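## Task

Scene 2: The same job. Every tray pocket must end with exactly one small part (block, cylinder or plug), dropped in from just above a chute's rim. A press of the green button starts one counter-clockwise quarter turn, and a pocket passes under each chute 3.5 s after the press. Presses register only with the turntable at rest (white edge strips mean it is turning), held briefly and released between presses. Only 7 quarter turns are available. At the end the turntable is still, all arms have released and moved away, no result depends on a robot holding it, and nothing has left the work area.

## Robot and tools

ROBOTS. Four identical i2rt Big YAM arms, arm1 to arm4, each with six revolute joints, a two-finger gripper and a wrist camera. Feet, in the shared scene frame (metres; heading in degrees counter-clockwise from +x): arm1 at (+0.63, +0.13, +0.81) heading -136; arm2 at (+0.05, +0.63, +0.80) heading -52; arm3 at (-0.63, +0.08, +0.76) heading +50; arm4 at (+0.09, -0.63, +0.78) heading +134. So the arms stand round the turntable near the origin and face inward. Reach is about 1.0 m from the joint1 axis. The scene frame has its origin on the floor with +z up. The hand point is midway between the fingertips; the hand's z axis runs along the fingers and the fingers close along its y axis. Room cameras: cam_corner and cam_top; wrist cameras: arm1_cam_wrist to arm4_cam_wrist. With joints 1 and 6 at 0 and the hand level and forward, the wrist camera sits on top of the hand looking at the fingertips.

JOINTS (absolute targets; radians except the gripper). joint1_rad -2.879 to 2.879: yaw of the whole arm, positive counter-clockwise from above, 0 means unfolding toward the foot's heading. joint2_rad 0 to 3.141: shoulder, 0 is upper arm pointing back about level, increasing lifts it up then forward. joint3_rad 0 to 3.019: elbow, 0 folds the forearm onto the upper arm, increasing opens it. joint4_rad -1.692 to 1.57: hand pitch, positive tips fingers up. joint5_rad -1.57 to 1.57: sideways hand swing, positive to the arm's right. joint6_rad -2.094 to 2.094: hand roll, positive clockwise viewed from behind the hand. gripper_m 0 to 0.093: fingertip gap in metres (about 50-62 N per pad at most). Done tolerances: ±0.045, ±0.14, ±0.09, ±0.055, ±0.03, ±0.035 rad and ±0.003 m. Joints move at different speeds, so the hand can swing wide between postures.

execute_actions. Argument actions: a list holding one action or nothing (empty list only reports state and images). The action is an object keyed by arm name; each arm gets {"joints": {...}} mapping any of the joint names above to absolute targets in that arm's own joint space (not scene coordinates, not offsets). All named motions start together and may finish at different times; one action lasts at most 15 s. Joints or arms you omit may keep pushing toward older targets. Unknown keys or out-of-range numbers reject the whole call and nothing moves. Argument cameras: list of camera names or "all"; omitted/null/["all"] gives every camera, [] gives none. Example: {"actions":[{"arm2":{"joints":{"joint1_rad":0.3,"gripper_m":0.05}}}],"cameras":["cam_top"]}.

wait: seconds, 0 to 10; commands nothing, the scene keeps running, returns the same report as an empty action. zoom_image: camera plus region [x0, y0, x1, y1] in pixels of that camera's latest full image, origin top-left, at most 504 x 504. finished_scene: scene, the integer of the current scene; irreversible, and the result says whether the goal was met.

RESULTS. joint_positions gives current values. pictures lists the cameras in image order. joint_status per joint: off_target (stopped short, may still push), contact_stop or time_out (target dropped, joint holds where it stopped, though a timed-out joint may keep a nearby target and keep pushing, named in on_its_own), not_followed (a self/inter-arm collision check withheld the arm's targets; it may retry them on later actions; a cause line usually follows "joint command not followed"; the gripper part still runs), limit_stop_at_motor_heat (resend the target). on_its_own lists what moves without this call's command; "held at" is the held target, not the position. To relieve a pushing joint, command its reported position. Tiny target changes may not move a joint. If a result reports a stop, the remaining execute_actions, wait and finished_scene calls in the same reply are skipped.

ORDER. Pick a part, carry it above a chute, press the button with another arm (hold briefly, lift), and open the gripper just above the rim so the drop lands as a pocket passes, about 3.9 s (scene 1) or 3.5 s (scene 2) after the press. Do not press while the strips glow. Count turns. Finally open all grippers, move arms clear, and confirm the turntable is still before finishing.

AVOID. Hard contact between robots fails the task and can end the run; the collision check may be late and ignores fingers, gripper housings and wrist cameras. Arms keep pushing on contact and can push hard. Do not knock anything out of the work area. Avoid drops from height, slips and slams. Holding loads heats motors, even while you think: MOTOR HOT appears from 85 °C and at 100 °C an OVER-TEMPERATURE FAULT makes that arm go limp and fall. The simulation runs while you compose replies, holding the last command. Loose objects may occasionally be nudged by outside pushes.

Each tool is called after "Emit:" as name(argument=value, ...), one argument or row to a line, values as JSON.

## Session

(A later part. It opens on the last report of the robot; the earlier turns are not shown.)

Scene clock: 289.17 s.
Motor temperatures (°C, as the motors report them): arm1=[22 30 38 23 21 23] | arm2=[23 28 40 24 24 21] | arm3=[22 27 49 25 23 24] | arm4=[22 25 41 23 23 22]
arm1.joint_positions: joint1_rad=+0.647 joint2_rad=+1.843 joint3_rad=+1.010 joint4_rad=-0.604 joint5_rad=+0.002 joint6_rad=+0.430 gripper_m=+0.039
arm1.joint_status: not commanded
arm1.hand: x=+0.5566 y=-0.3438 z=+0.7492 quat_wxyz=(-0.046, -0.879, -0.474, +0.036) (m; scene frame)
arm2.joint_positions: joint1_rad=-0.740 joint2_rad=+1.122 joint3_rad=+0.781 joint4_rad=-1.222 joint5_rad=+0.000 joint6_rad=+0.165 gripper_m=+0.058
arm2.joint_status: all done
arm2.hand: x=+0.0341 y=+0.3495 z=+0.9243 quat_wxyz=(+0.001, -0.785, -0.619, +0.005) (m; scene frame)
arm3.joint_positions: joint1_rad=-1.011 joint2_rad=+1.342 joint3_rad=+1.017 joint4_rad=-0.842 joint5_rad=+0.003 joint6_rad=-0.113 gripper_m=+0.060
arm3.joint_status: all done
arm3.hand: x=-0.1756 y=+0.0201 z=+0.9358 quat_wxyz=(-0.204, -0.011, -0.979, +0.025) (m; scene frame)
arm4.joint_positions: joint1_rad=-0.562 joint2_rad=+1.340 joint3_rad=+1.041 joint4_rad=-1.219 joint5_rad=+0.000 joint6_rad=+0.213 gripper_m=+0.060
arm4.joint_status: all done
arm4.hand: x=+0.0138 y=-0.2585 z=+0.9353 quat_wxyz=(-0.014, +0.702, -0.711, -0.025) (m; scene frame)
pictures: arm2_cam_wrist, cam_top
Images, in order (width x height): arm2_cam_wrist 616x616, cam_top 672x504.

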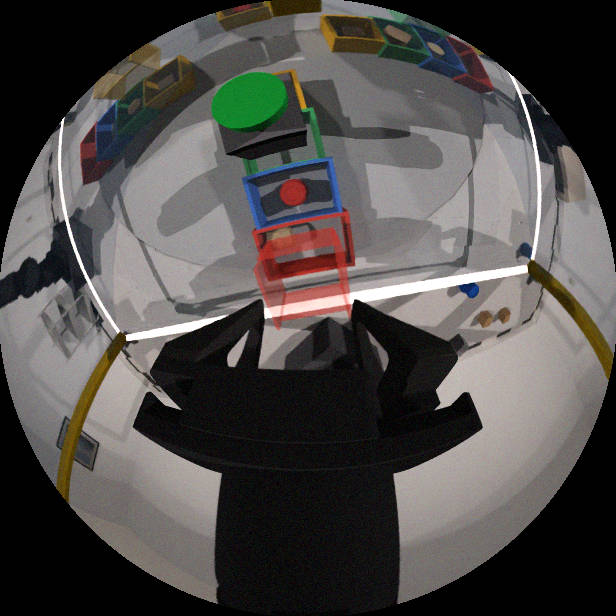

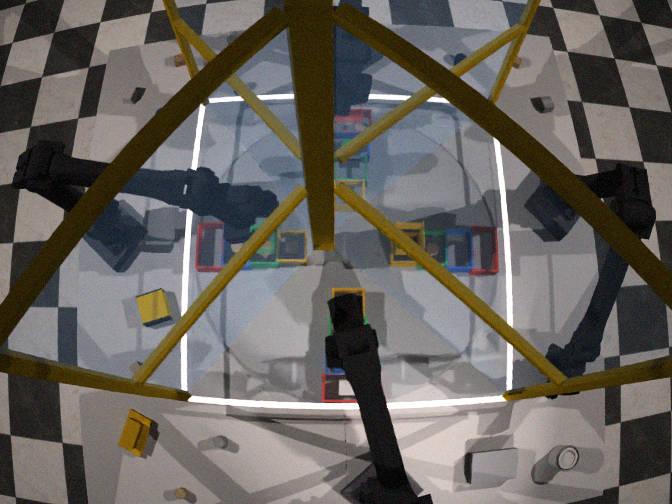

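Emit:
execute_actions(
  actions=[],
)

Scene clock: 291.23 s.
Motor temperatures (°C, as the motors report them): arm1=[22 30 38 23 21 23] | arm2=[23 28 40 24 24 21] | arm3=[22 27 49 25 23 24] | arm4=[22 25 41 23 23 22]
arm1.joint_positions: joint1_rad=+0.647 joint2_rad=+1.843 joint3_rad=+1.010 joint4_rad=-0.604 joint5_rad=+0.002 joint6_rad=+0.430 gripper_m=+0.039
arm1.joint_status: not commanded
arm1.hand: x=+0.5566 y=-0.3438 z=+0.7492 quat_wxyz=(-0.046, -0.879, -0.474, +0.036) (m; scene frame)
arm2.joint_positions: joint1_rad=-0.740 joint2_rad=+1.122 joint3_rad=+0.781 joint4_rad=-1.222 joint5_rad=+0.000 joint6_rad=+0.165 gripper_m=+0.058
arm2.joint_status: all done
arm2.hand: x=+0.0341 y=+0.3495 z=+0.9243 quat_wxyz=(+0.001, -0.785, -0.619, +0.005) (m; scene frame)
arm3.joint_positions: joint1_rad=-1.011 joint2_rad=+1.342 joint3_rad=+1.017 joint4_rad=-0.842 joint5_rad=+0.003 joint6_rad=-0.113 gripper_m=+0.060
arm3.joint_status: all done
arm3.hand: x=-0.1756 y=+0.0201 z=+0.9358 quat_wxyz=(-0.204, -0.011, -0.979, +0.025) (m; scene frame)
arm4.joint_positions: joint1_rad=-0.562 joint2_rad=+1.340 joint3_rad=+1.041 joint4_rad=-1.219 joint5_rad=+0.000 joint6_rad=+0.213 gripper_m=+0.060
arm4.joint_status: all done
arm4.hand: x=+0.0138 y=-0.2585 z=+0.9353 quat_wxyz=(-0.014, +0.702, -0.711, -0.025) (m; scene frame)
pictures: arm1_cam_wrist, arm2_cam_wrist, arm3_cam_wrist, arm4_cam_wrist, cam_corner, cam_top
Images, in order (width x height): arm1_cam_wrist 616x616, arm2_cam_wrist 616x616, arm3_cam_wrist 616x616, arm4_cam_wrist 616x616, cam_corner 672x504, cam_top 672x504.

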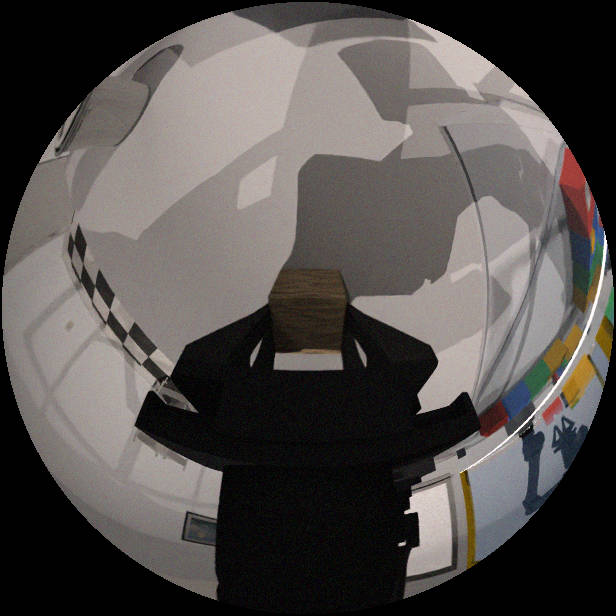

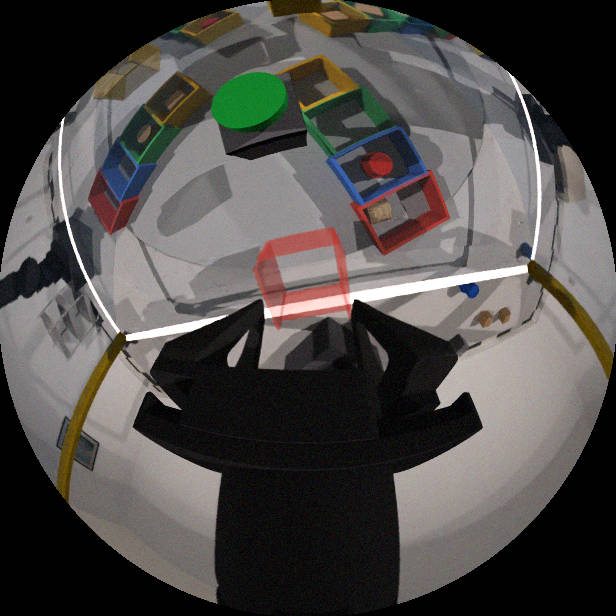

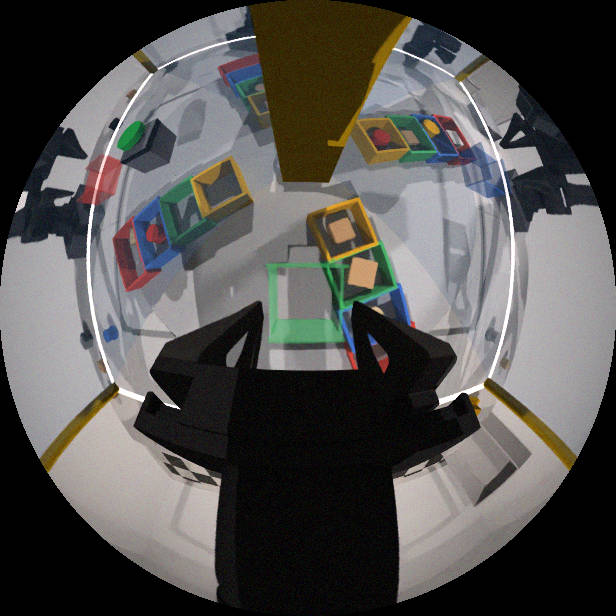

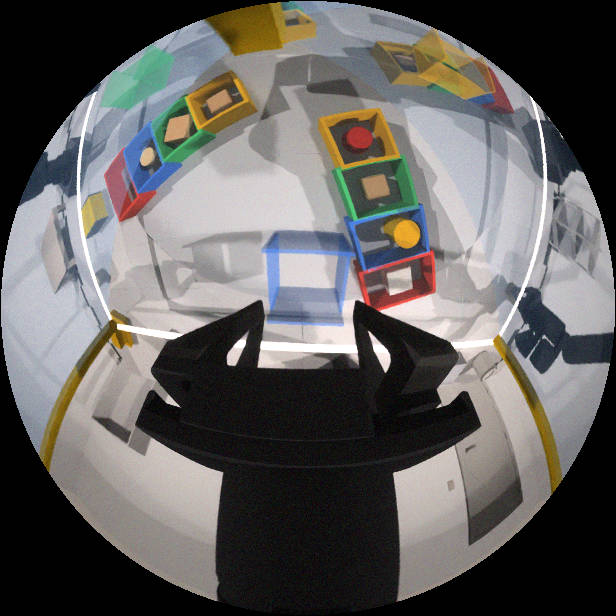

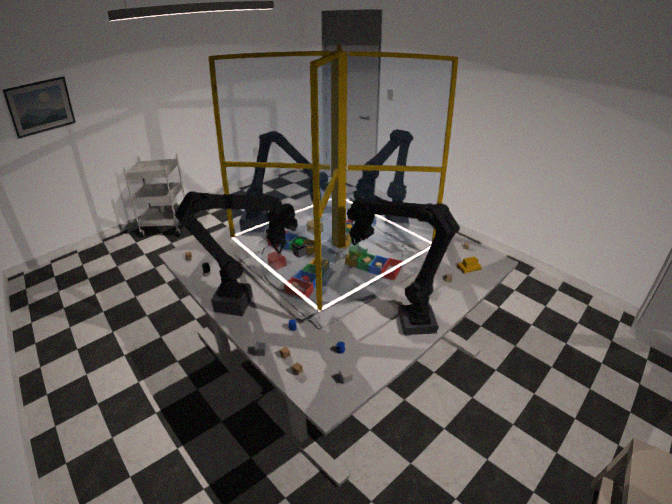

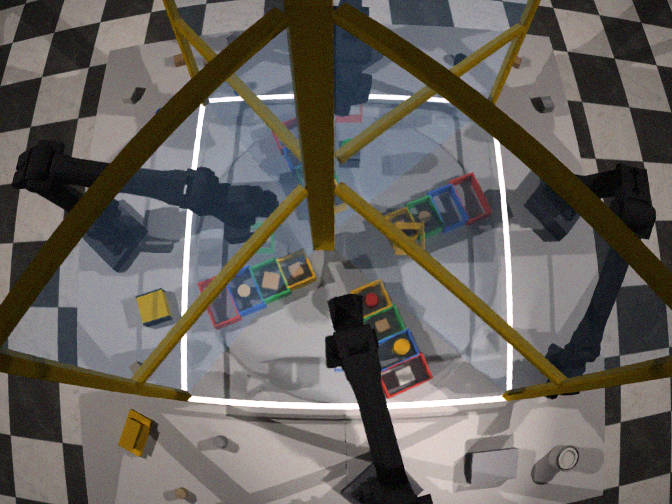

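Emit:
zoom_image(
  camera="arm2_cam_wrist",
  region=[245, 215, 371, 341],
)

Emit:
zoom_image(
  camera="arm3_cam_wrist",
  region=[245, 235, 371, 361],
)

Emit:
zoom_image(
  camera="arm4_cam_wrist",
  region=[245, 215, 371, 341],
)

Region (245, 215, 371, 341) of arm2_cam_wrist's 616x616 image, scaled by 4.000, with more detail than that image has.

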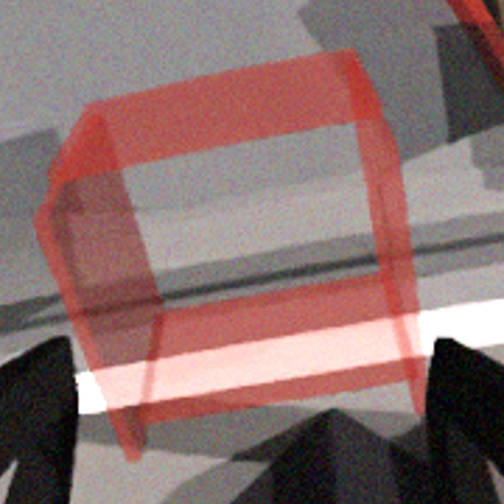

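Region (245, 235, 371, 361) of arm3_cam_wrist's 616x616 image, scaled by 4.000, with more detail than that image has.

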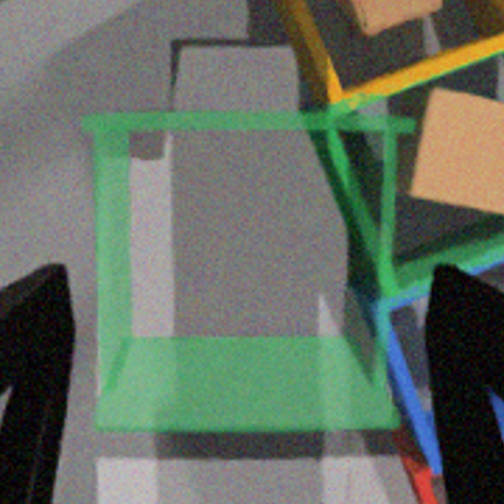

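Region (245, 215, 371, 341) of arm4_cam_wrist's 616x616 image, scaled by 4.000, with more detail than that image has.

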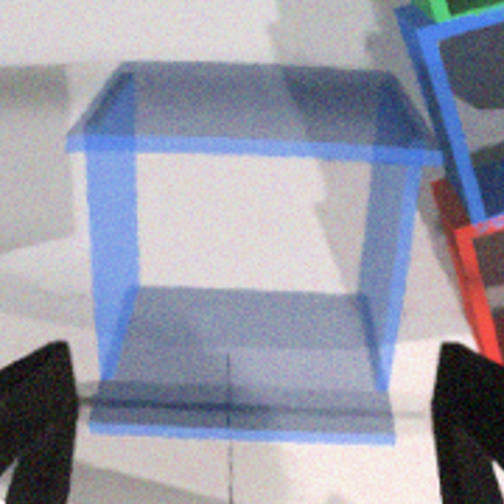

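Emit:
zoom_image(
  camera="cam_corner",
  region=[400, 225, 520, 315],
)

Emit:
zoom_image(
  camera="cam_top",
  region=[90, 270, 216, 396],
)

Emit:
zoom_image(
  camera="cam_corner",
  region=[160, 220, 280, 310],
)

Region (400, 225, 520, 315) of cam_corner's 672x504 image, scaled by 4.200, with more detail than that image has; it fills the top 378 rows of this view, and the rest is white.

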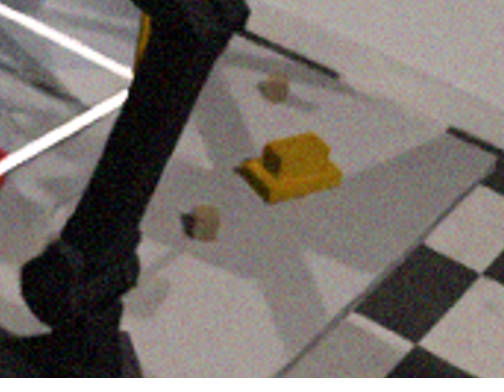

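Region (90, 270, 216, 396) of cam_top's 672x504 image, scaled by 4.000, with more detail than that image has.

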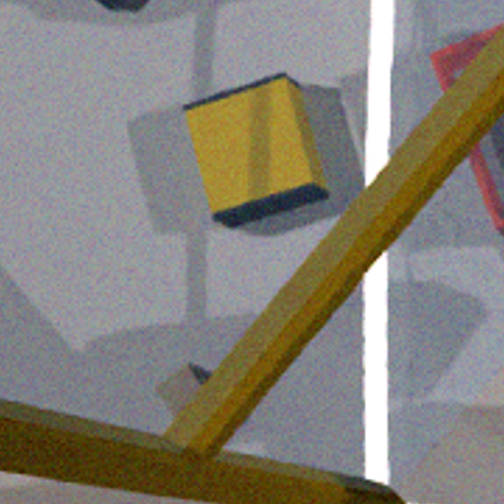

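Region (160, 220, 280, 310) of cam_corner's 672x504 image, scaled by 4.200, with more detail than that image has; it fills the top 378 rows of this view, and the rest is white.

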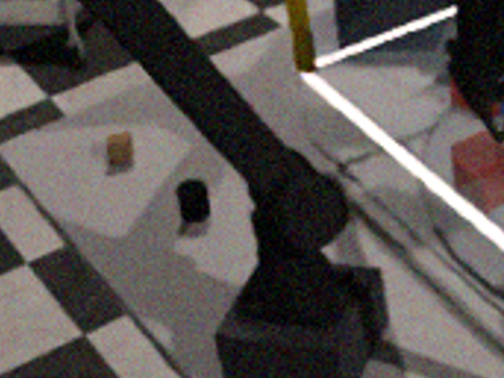

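Emit:
execute_actions(
  actions=[
    {"arm1":{"joints":{"joint2_rad":1.15,"joint3_rad":1.228,"joint4_rad":-1.056}},"arm2":{"joints":{"joint1_rad":0.840,"joint2_rad":1.05,"joint4_rad":-1.40,"joint6_rad":-0.012,"gripper_m":0.066}},"arm3":{"joints":{"joint1_rad":-2.244,"joint2_rad":0.95,"joint4_rad":-1.25,"joint6_rad":-0.44,"gripper_m":0.075}},"arm4":{"joints":{"joint1_rad":0.830,"joint2_rad":1.22,"joint6_rad":-0.01}}},
  ],
)

Scene clock: 356.67 s.
Motor temperatures (°C, as the motors report them): arm1=[22 30 38 23 21 23] | arm2=[23 28 39 24 24 21] | arm3=[22 27 50 25 23 24] | arm4=[22 26 41 23 23 22]
arm1.joint_positions: joint1_rad=+0.647 joint2_rad=+1.141 joint3_rad=+1.211 joint4_rad=-1.046 joint5_rad=+0.002 joint6_rad=+0.430 gripper_m=+0.039
arm1.joint_status: all done
arm1.hand: x=+0.5610 y=-0.3161 z=+1.1253 quat_wxyz=(-0.227, -0.844, -0.455, +0.173) (m; scene frame)
arm2.joint_positions: joint1_rad=+0.838 joint2_rad=+1.059 joint3_rad=+0.781 joint4_rad=-1.387 joint5_rad=+0.000 joint6_rad=+0.003 gripper_m=+0.066
arm2.joint_status: all done
arm2.hand: x=+0.2940 y=+0.6136 z=+0.9398 quat_wxyz=(+0.052, -0.033, -0.998, -0.004) (m; scene frame)
arm3.joint_positions: joint1_rad=-2.239 joint2_rad=+0.950 joint3_rad=+1.017 joint4_rad=-1.240 joint5_rad=+0.003 joint6_rad=-0.430 gripper_m=+0.075
arm3.joint_status: all done
arm3.hand: x=-0.5648 y=-0.2435 z=+1.0419 quat_wxyz=(-0.127, -0.441, -0.875, +0.152) (m; scene frame)
arm4.joint_positions: joint1_rad=+0.832 joint2_rad=+1.222 joint3_rad=+1.041 joint4_rad=-1.219 joint5_rad=+0.000 joint6_rad=-0.003 gripper_m=+0.060
arm4.joint_status: all done
arm4.hand: x=-0.2847 y=-0.6393 z=+0.9771 quat_wxyz=(-0.001, +0.996, +0.014, -0.088) (m; scene frame)
pictures: arm1_cam_wrist, arm2_cam_wrist, arm3_cam_wrist, arm4_cam_wrist, cam_corner, cam_top
Images, in order (width x height): arm1_cam_wrist 616x616, arm2_cam_wrist 616x616, arm3_cam_wrist 616x616, arm4_cam_wrist 616x616, cam_corner 672x504, cam_top 672x504.

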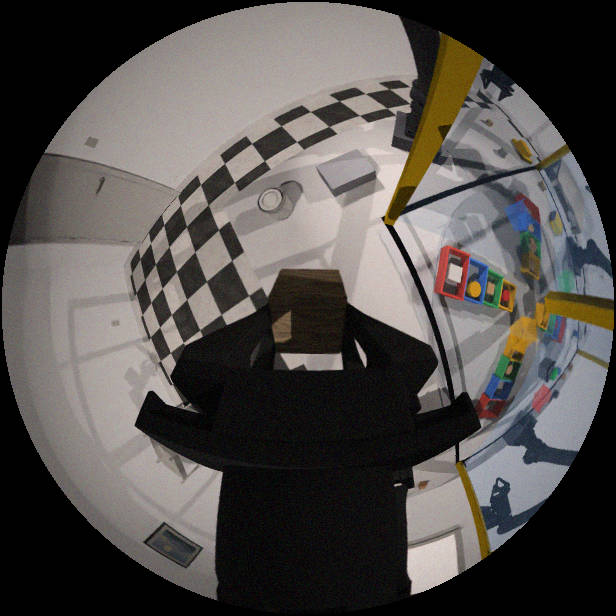

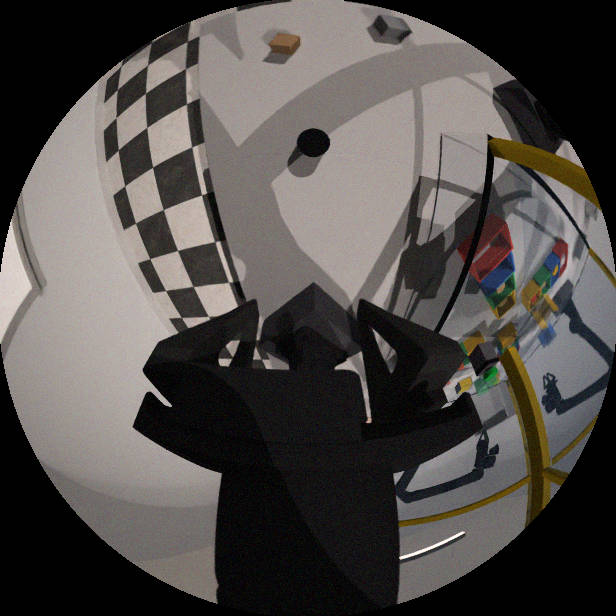

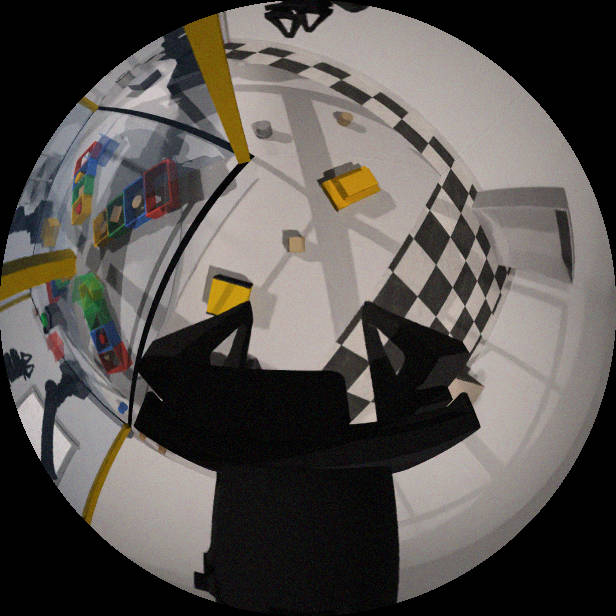

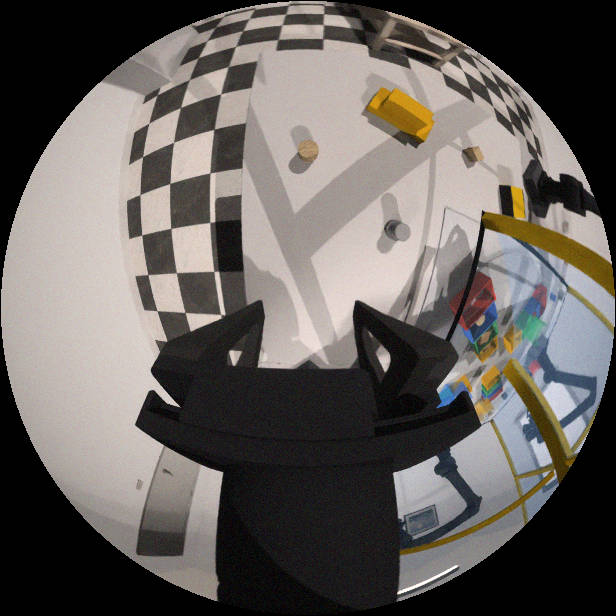

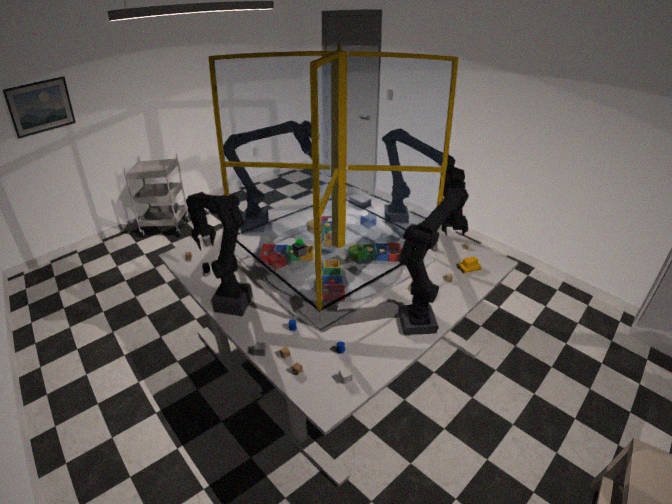

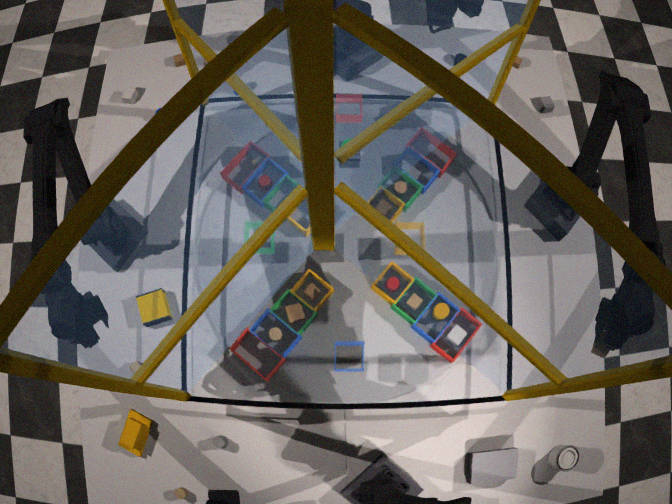

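Emit:
zoom_image(
  camera="arm2_cam_wrist",
  region=[280, 112, 343, 175],
)

Emit:
zoom_image(
  camera="arm3_cam_wrist",
  region=[266, 212, 329, 275],
)

Emit:
zoom_image(
  camera="arm4_cam_wrist",
  region=[277, 118, 340, 181],
)

Region (280, 112, 343, 175) of arm2_cam_wrist's 616x616 image, scaled by 8.000, with more detail than that image has.

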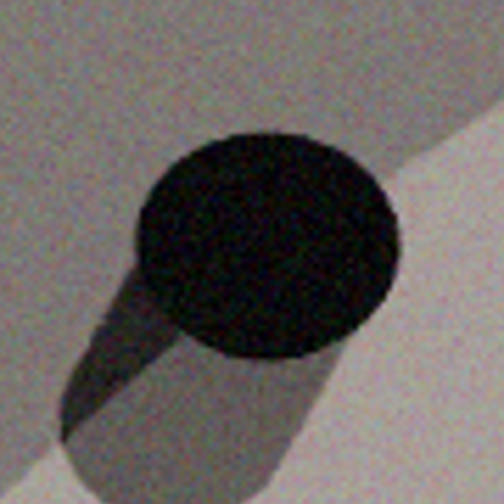

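Region (266, 212, 329, 275) of arm3_cam_wrist's 616x616 image, scaled by 8.000, with more detail than that image has.

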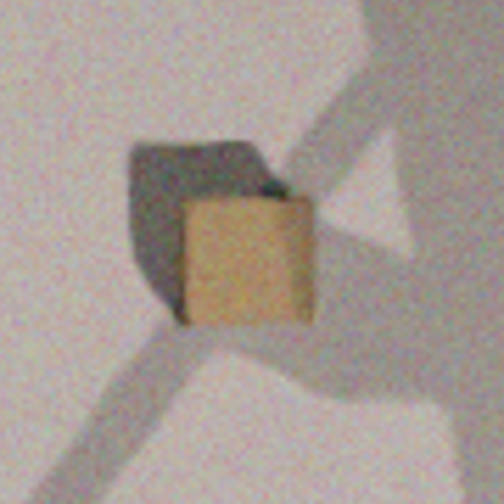

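Region (277, 118, 340, 181) of arm4_cam_wrist's 616x616 image, scaled by 8.000, with more detail than that image has.

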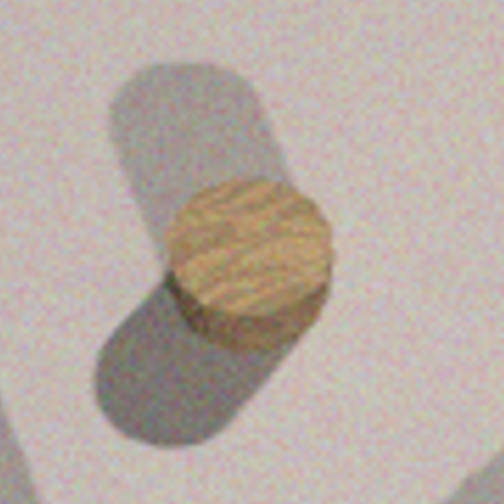

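Emit:
execute_actions(
  actions=[
    {"arm2":{"joints":{"joint1_rad":0.811,"joint2_rad":1.660,"joint3_rad":0.727,"joint4_rad":-0.607}},"arm3":{"joints":{"joint1_rad":-2.263,"joint2_rad":1.565,"joint3_rad":0.704,"joint4_rad":-0.450}},"arm4":{"joints":{"joint2_rad":1.78,"joint3_rad":1.315,"joint4_rad":-0.812}}},
  ],
  cameras=["arm2_cam_wrist","arm3_cam_wrist","arm4_cam_wrist"],
)

Scene clock: 386.73 s.
Motor temperatures (°C, as the motors report them): arm1=[22 29 42 23 21 23] | arm2=[23 28 39 24 24 21] | arm3=[22 27 50 25 23 24] | arm4=[22 26 42 23 23 22]
arm1.joint_positions: joint1_rad=+0.647 joint2_rad=+1.141 joint3_rad=+1.211 joint4_rad=-1.046 joint5_rad=+0.002 joint6_rad=+0.430 gripper_m=+0.039
arm1.joint_status: not commanded
arm1.hand: x=+0.5610 y=-0.3161 z=+1.1253 quat_wxyz=(-0.227, -0.844, -0.455, +0.173) (m; scene frame)
arm2.joint_positions: joint1_rad=+0.816 joint2_rad=+1.654 joint3_rad=+0.727 joint4_rad=-0.623 joint5_rad=+0.000 joint6_rad=+0.003 gripper_m=+0.066
arm2.joint_status: all done
arm2.hand: x=+0.4072 y=+0.5993 z=+0.7454 quat_wxyz=(-0.006, -0.044, -0.999, -0.002) (m; scene frame)
arm3.joint_positions: joint1_rad=-2.253 joint2_rad=+1.562 joint3_rad=+0.696 joint4_rad=-0.463 joint5_rad=+0.003 joint6_rad=-0.431 gripper_m=+0.075
arm3.joint_status: all done
arm3.hand: x=-0.5546 y=-0.3028 z=+0.7452 quat_wxyz=(-0.078, -0.452, -0.883, +0.093) (m; scene frame)
arm4.joint_positions: joint1_rad=+0.832 joint2_rad=+1.803 joint3_rad=+1.293 joint4_rad=-0.824 joint5_rad=+0.000 joint6_rad=-0.003 gripper_m=+0.060
arm4.joint_status: all done
arm4.hand: x=-0.4772 y=-0.6434 z=+0.8371 quat_wxyz=(+0.000, +0.993, +0.014, -0.120) (m; scene frame)
pictures: arm2_cam_wrist, arm3_cam_wrist, arm4_cam_wrist
Images, in order (width x height): arm2_cam_wrist 616x616, arm3_cam_wrist 616x616, arm4_cam_wrist 616x616.

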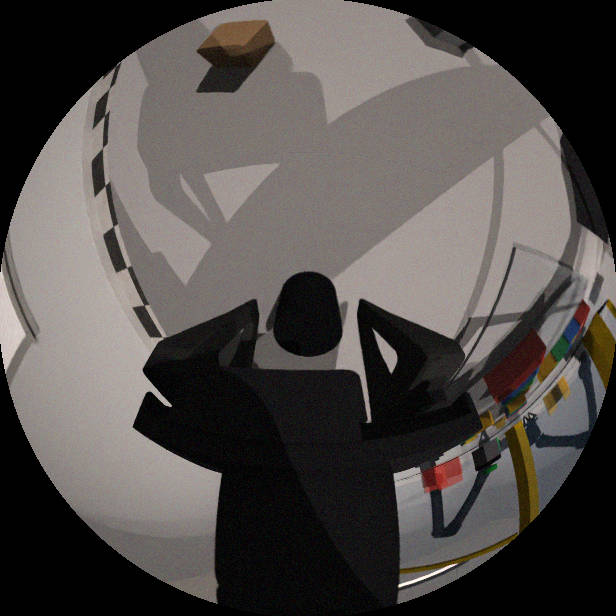

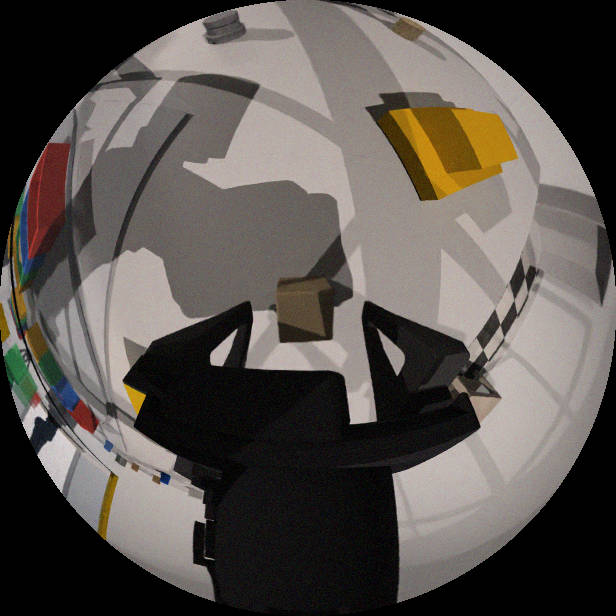

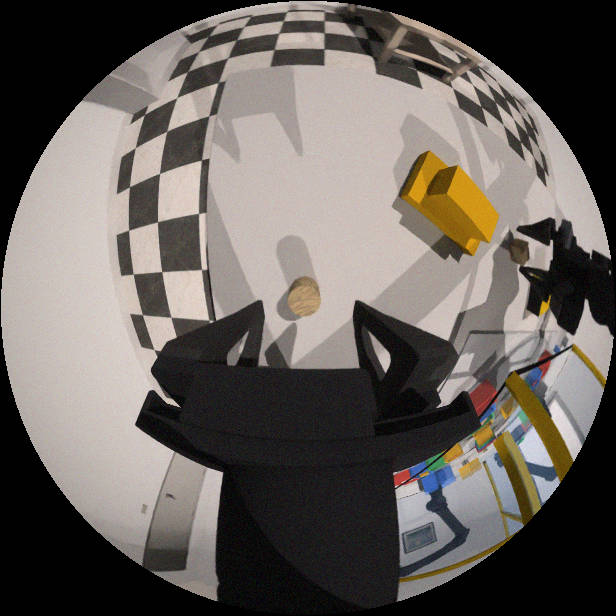

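Emit:
zoom_image(
  camera="arm2_cam_wrist",
  region=[245, 255, 371, 381],
)

Emit:
zoom_image(
  camera="arm3_cam_wrist",
  region=[245, 255, 371, 381],
)

Emit:
zoom_image(
  camera="arm4_cam_wrist",
  region=[266, 256, 350, 340],
)

Region (245, 255, 371, 381) of arm2_cam_wrist's 616x616 image, scaled by 4.000, with more detail than that image has.

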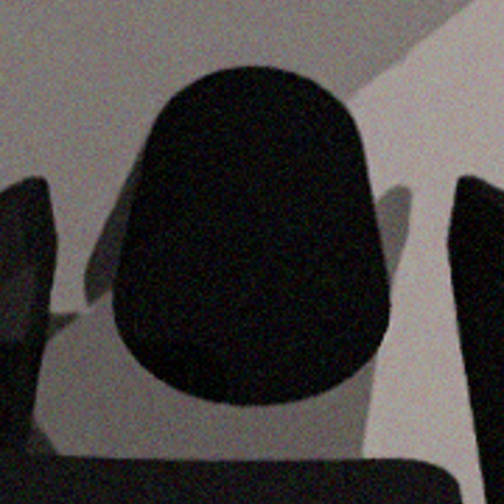

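Region (245, 255, 371, 381) of arm3_cam_wrist's 616x616 image, scaled by 4.000, with more detail than that image has.

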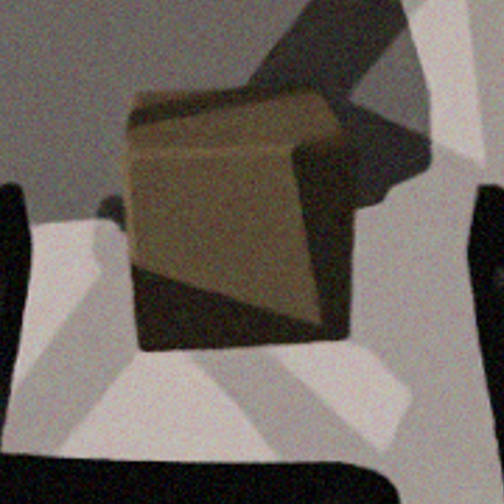

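Region (266, 256, 350, 340) of arm4_cam_wrist's 616x616 image, scaled by 6.000, with more detail than that image has.

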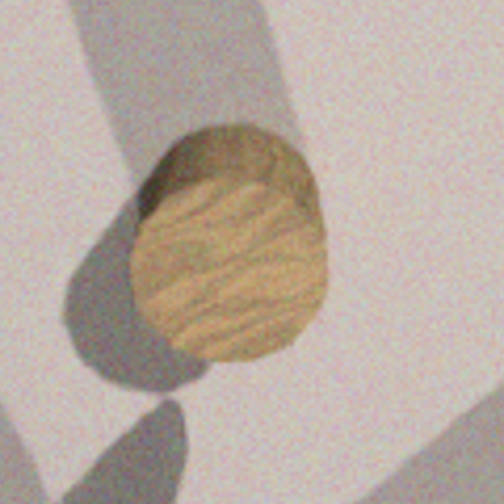

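Emit:
execute_actions(
  actions=[
    {"arm2":{"joints":{"joint4_rad":-0.655,"gripper_m":0.030}},"arm3":{"joints":{"gripper_m":0.022}},"arm4":{"joints":{"joint4_rad":-0.855,"joint5_rad":-0.024}}},
  ],
  cameras=["arm2_cam_wrist","arm3_cam_wrist"],
)

Scene clock: 399.47 s.
Motor temperatures (°C, as the motors report them): arm1=[22 29 42 23 21 23] | arm2=[23 28 37 24 24 21] | arm3=[22 27 48 25 23 24] | arm4=[22 27 42 23 23 22]
arm1.joint_positions: joint1_rad=+0.647 joint2_rad=+1.141 joint3_rad=+1.211 joint4_rad=-1.046 joint5_rad=+0.002 joint6_rad=+0.430 gripper_m=+0.039
arm1.joint_status: not commanded
arm1.hand: x=+0.5610 y=-0.3161 z=+1.1253 quat_wxyz=(-0.227, -0.844, -0.455, +0.173) (m; scene frame)
arm2.joint_positions: joint1_rad=+0.816 joint2_rad=+1.654 joint3_rad=+0.727 joint4_rad=-0.640 joint5_rad=+0.000 joint6_rad=+0.003 gripper_m=+0.036
arm2.joint_status: gripper_m off_target (ended at +0.036, target +0.030); the others done
arm2.hand: x=+0.4029 y=+0.5997 z=+0.7454 quat_wxyz=(+0.002, -0.044, -0.999, -0.002) (m; scene frame)
arm3.joint_positions: joint1_rad=-2.253 joint2_rad=+1.562 joint3_rad=+0.696 joint4_rad=-0.462 joint5_rad=+0.003 joint6_rad=-0.431 gripper_m=+0.032
arm3.joint_status: gripper_m off_target (ended at +0.032, target +0.022)
arm3.hand: x=-0.5546 y=-0.3030 z=+0.7452 quat_wxyz=(-0.078, -0.452, -0.884, +0.093) (m; scene frame)
arm4.joint_positions: joint1_rad=+0.832 joint2_rad=+1.803 joint3_rad=+1.293 joint4_rad=-0.847 joint5_rad=-0.021 joint6_rad=-0.003 gripper_m=+0.060
arm4.joint_status: all done
arm4.hand: x=-0.4718 y=-0.6467 z=+0.8359 quat_wxyz=(+0.010, +0.994, +0.015, -0.109) (m; scene frame)
pictures: arm2_cam_wrist, arm3_cam_wrist
Images, in order (width x height): arm2_cam_wrist 616x616, arm3_cam_wrist 616x616.

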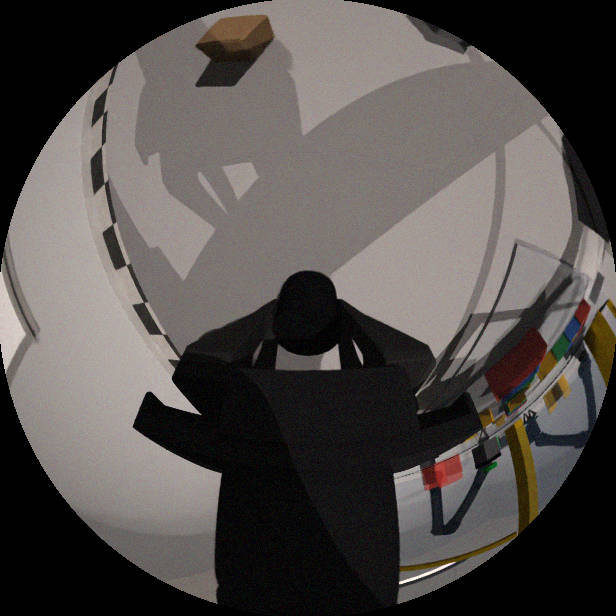

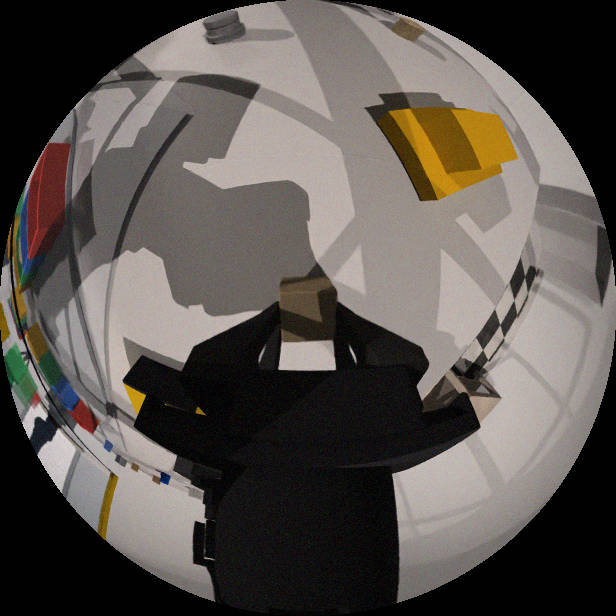

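Emit:
execute_actions(
  actions=[
    {"arm2":{"joints":{"joint2_rad":0.99,"joint3_rad":1.147,"joint4_rad":-1.66}},"arm3":{"joints":{"joint2_rad":0.95,"joint3_rad":1.033,"joint4_rad":-0.875}},"arm4":{"joints":{"joint2_rad":1.952}}},
  ],
  cameras=["arm2_cam_wrist","arm4_cam_wrist"],
)

Scene clock: 413.53 s.
Motor temperatures (°C, as the motors report them): arm1=[22 29 43 23 21 23] | arm2=[23 28 37 24 24 21] | arm3=[22 27 47 25 23 24] | arm4=[22 28 42 23 23 22]
arm1.joint_positions: joint1_rad=+0.647 joint2_rad=+1.141 joint3_rad=+1.211 joint4_rad=-1.046 joint5_rad=+0.002 joint6_rad=+0.430 gripper_m=+0.039
arm1.joint_status: not commanded
arm1.hand: x=+0.5610 y=-0.3161 z=+1.1253 quat_wxyz=(-0.227, -0.844, -0.455, +0.173) (m; scene frame)
arm2.joint_positions: joint1_rad=+0.816 joint2_rad=+0.978 joint3_rad=+1.133 joint4_rad=-1.647 joint5_rad=+0.000 joint6_rad=+0.003 gripper_m=+0.036
arm2.joint_status: all done
arm2.hand: x=+0.3182 y=+0.6057 z=+1.0914 quat_wxyz=(-0.035, -0.044, -0.998, +0.000) (m; scene frame)
arm3.joint_positions: joint1_rad=-2.253 joint2_rad=+0.950 joint3_rad=+1.018 joint4_rad=-0.867 joint5_rad=+0.003 joint6_rad=-0.431 gripper_m=+0.032
arm3.joint_status: all done
arm3.hand: x=-0.5552 y=-0.3194 z=+1.0924 quat_wxyz=(-0.236, -0.424, -0.824, +0.293) (m; scene frame)
arm4.joint_positions: joint1_rad=+0.832 joint2_rad=+1.969 joint3_rad=+1.293 joint4_rad=-0.849 joint5_rad=-0.021 joint6_rad=-0.003 gripper_m=+0.060
arm4.joint_status: all done
arm4.hand: x=-0.4519 y=-0.6460 z=+0.7474 quat_wxyz=(+0.009, +1.000, +0.014, -0.024) (m; scene frame)
pictures: arm2_cam_wrist, arm4_cam_wrist
Images, in order (width x height): arm2_cam_wrist 616x616, arm4_cam_wrist 616x616.

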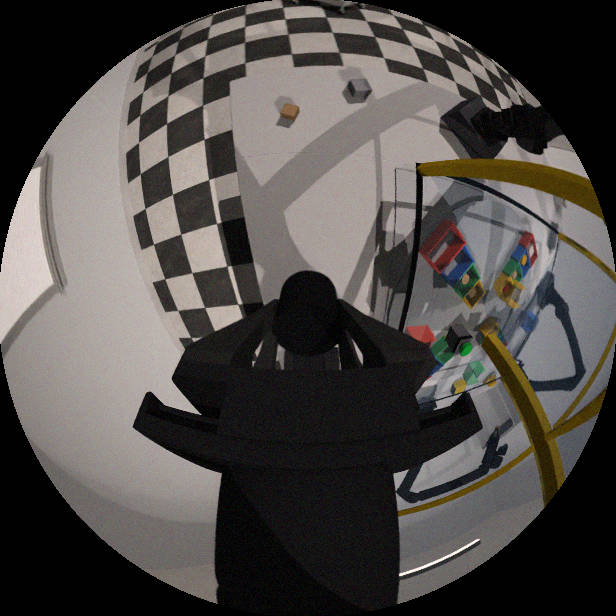

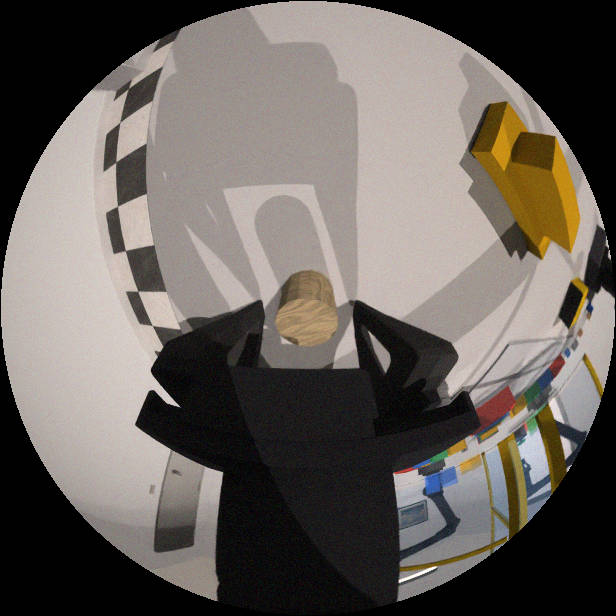

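Emit:
execute_actions(
  actions=[
    {"arm1":{"joints":{"joint1_rad":-0.540,"joint6_rad":0.24}},"arm2":{"joints":{"joint1_rad":-0.737,"joint6_rad":0.18}},"arm3":{"joints":{"joint1_rad":-1.006,"joint6_rad":-0.104}},"arm4":{"joints":{"joint4_rad":-0.818}}},
  ],
  cameras=["arm1_cam_wrist","arm4_cam_wrist"],
)

Scene clock: 420.37 s.
Motor temperatures (°C, as the motors report them): arm1=[22 29 43 23 21 23] | arm2=[23 28 38 24 24 21] | arm3=[22 27 49 25 23 24] | arm4=[22 28 41 23 23 22]
arm1.joint_positions: joint1_rad=-0.536 joint2_rad=+1.144 joint3_rad=+1.211 joint4_rad=-1.046 joint5_rad=+0.001 joint6_rad=+0.251 gripper_m=+0.039
arm1.joint_status: all done
arm1.hand: x=+0.1963 y=+0.0203 z=+1.1287 quat_wxyz=(-0.062, -0.957, +0.006, +0.282) (m; scene frame)
arm2.joint_positions: joint1_rad=-0.735 joint2_rad=+0.984 joint3_rad=+1.133 joint4_rad=-1.647 joint5_rad=+0.000 joint6_rad=+0.165 gripper_m=+0.036
arm2.joint_status: all done
arm2.hand: x=+0.0382 y=+0.3652 z=+1.0916 quat_wxyz=(-0.023, -0.783, -0.621, +0.027) (m; scene frame)
arm3.joint_positions: joint1_rad=-1.010 joint2_rad=+0.950 joint3_rad=+1.018 joint4_rad=-0.867 joint5_rad=+0.003 joint6_rad=-0.113 gripper_m=+0.032
arm3.joint_status: all done
arm3.hand: x=-0.2279 y=+0.0274 z=+1.0963 quat_wxyz=(-0.378, -0.010, -0.925, +0.047) (m; scene frame)
arm4.joint_positions: joint1_rad=+0.832 joint2_rad=+1.969 joint3_rad=+1.293 joint4_rad=-0.829 joint5_rad=-0.021 joint6_rad=-0.003 gripper_m=+0.060
arm4.joint_status: all done
arm4.hand: x=-0.4567 y=-0.6461 z=+0.7477 quat_wxyz=(+0.009, +0.999, +0.014, -0.034) (m; scene frame)
pictures: arm1_cam_wrist, arm4_cam_wrist
Images, in order (width x height): arm1_cam_wrist 616x616, arm4_cam_wrist 616x616.

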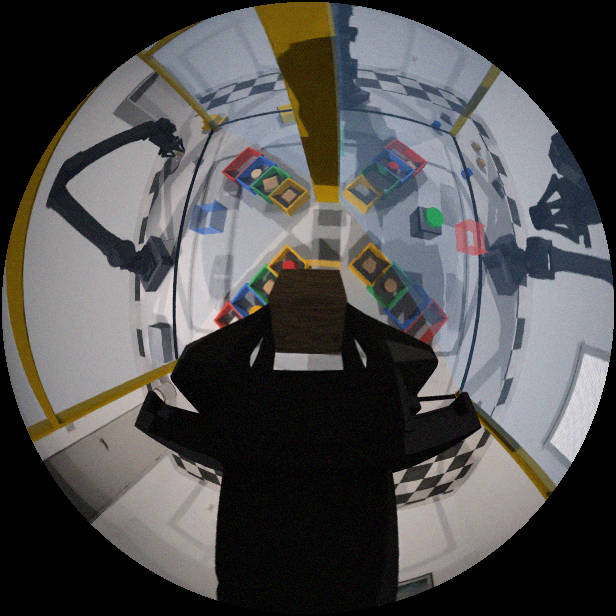

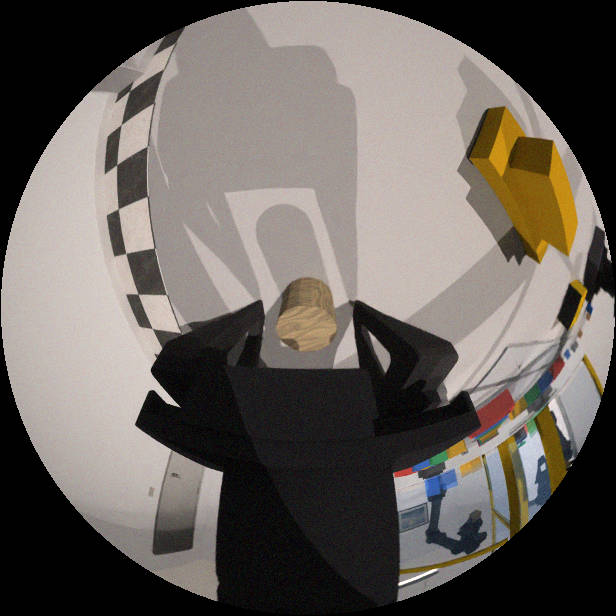

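Emit:
execute_actions(
  actions=[
    {"arm1":{"joints":{"joint2_rad":1.572}},"arm2":{"joints":{"joint2_rad":1.410,"joint4_rad":-1.228}},"arm3":{"joints":{"joint2_rad":1.346}},"arm4":{"joints":{"gripper_m":0.024}}},
  ],
  cameras=["arm1_cam_wrist","arm2_cam_wrist","arm3_cam_wrist","cam_top"],
)

Scene clock: 427.33 s.
Motor temperatures (°C, as the motors report them): arm1=[22 29 43 23 21 23] | arm2=[23 28 38 24 24 21] | arm3=[22 27 50 25 23 24] | arm4=[22 28 41 23 23 22]
arm1.joint_positions: joint1_rad=-0.536 joint2_rad=+1.571 joint3_rad=+1.211 joint4_rad=-1.048 joint5_rad=+0.001 joint6_rad=+0.251 gripper_m=+0.039
arm1.joint_status: all done
arm1.hand: x=+0.1557 y=+0.0136 z=+0.9356 quat_wxyz=(-0.011, -0.997, +0.008, +0.078) (m; scene frame)
arm2.joint_positions: joint1_rad=-0.735 joint2_rad=+1.424 joint3_rad=+1.133 joint4_rad=-1.243 joint5_rad=+0.000 joint6_rad=+0.165 gripper_m=+0.036
arm2.joint_status: all done
arm2.hand: x=+0.0275 y=+0.2219 z=+0.9558 quat_wxyz=(-0.009, -0.784, -0.621, +0.014) (m; scene frame)
arm3.joint_positions: joint1_rad=-1.010 joint2_rad=+1.352 joint3_rad=+1.018 joint4_rad=-0.867 joint5_rad=+0.003 joint6_rad=-0.113 gripper_m=+0.032
arm3.joint_status: all done
arm3.hand: x=-0.1804 y=+0.0214 z=+0.9296 quat_wxyz=(-0.187, -0.010, -0.982, +0.023) (m; scene frame)
arm4.joint_positions: joint1_rad=+0.832 joint2_rad=+1.969 joint3_rad=+1.293 joint4_rad=-0.829 joint5_rad=-0.021 joint6_rad=-0.003 gripper_m=+0.031
arm4.joint_status: gripper_m off_target (ended at +0.031, target +0.024)
arm4.hand: x=-0.4567 y=-0.6461 z=+0.7477 quat_wxyz=(+0.009, +0.999, +0.014, -0.034) (m; scene frame)
pictures: arm1_cam_wrist, arm2_cam_wrist, arm3_cam_wrist, cam_top
Images, in order (width x height): arm1_cam_wrist 616x616, arm2_cam_wrist 616x616, arm3_cam_wrist 616x616, cam_top 672x504.

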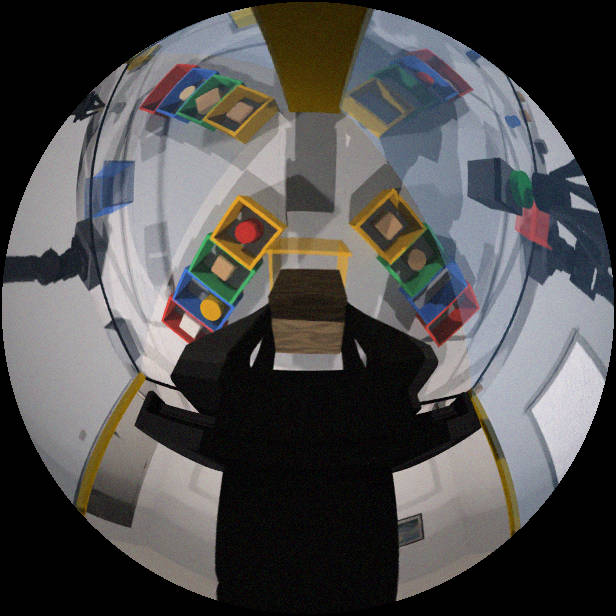

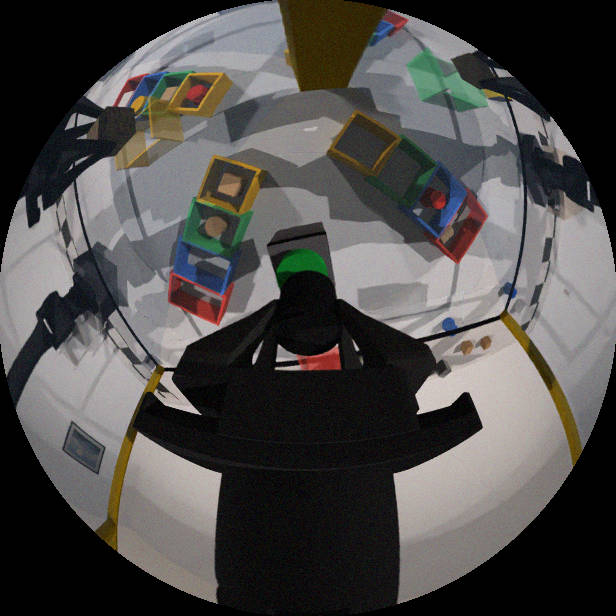

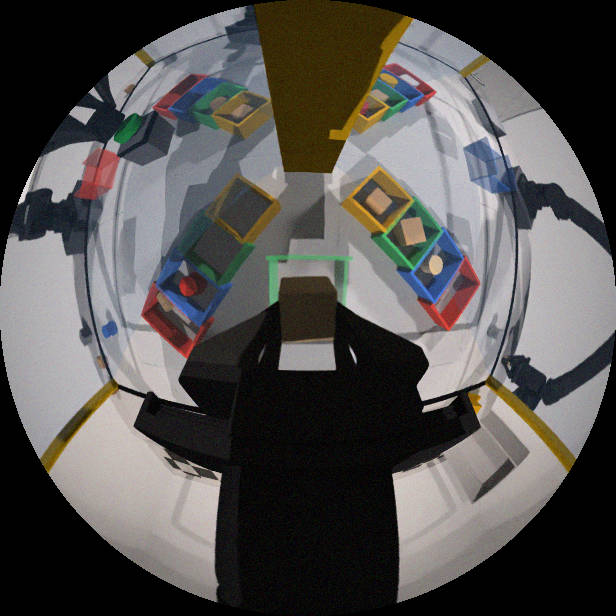

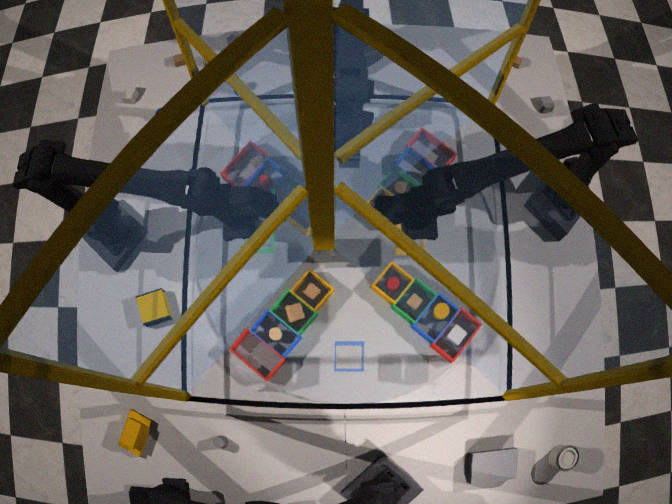

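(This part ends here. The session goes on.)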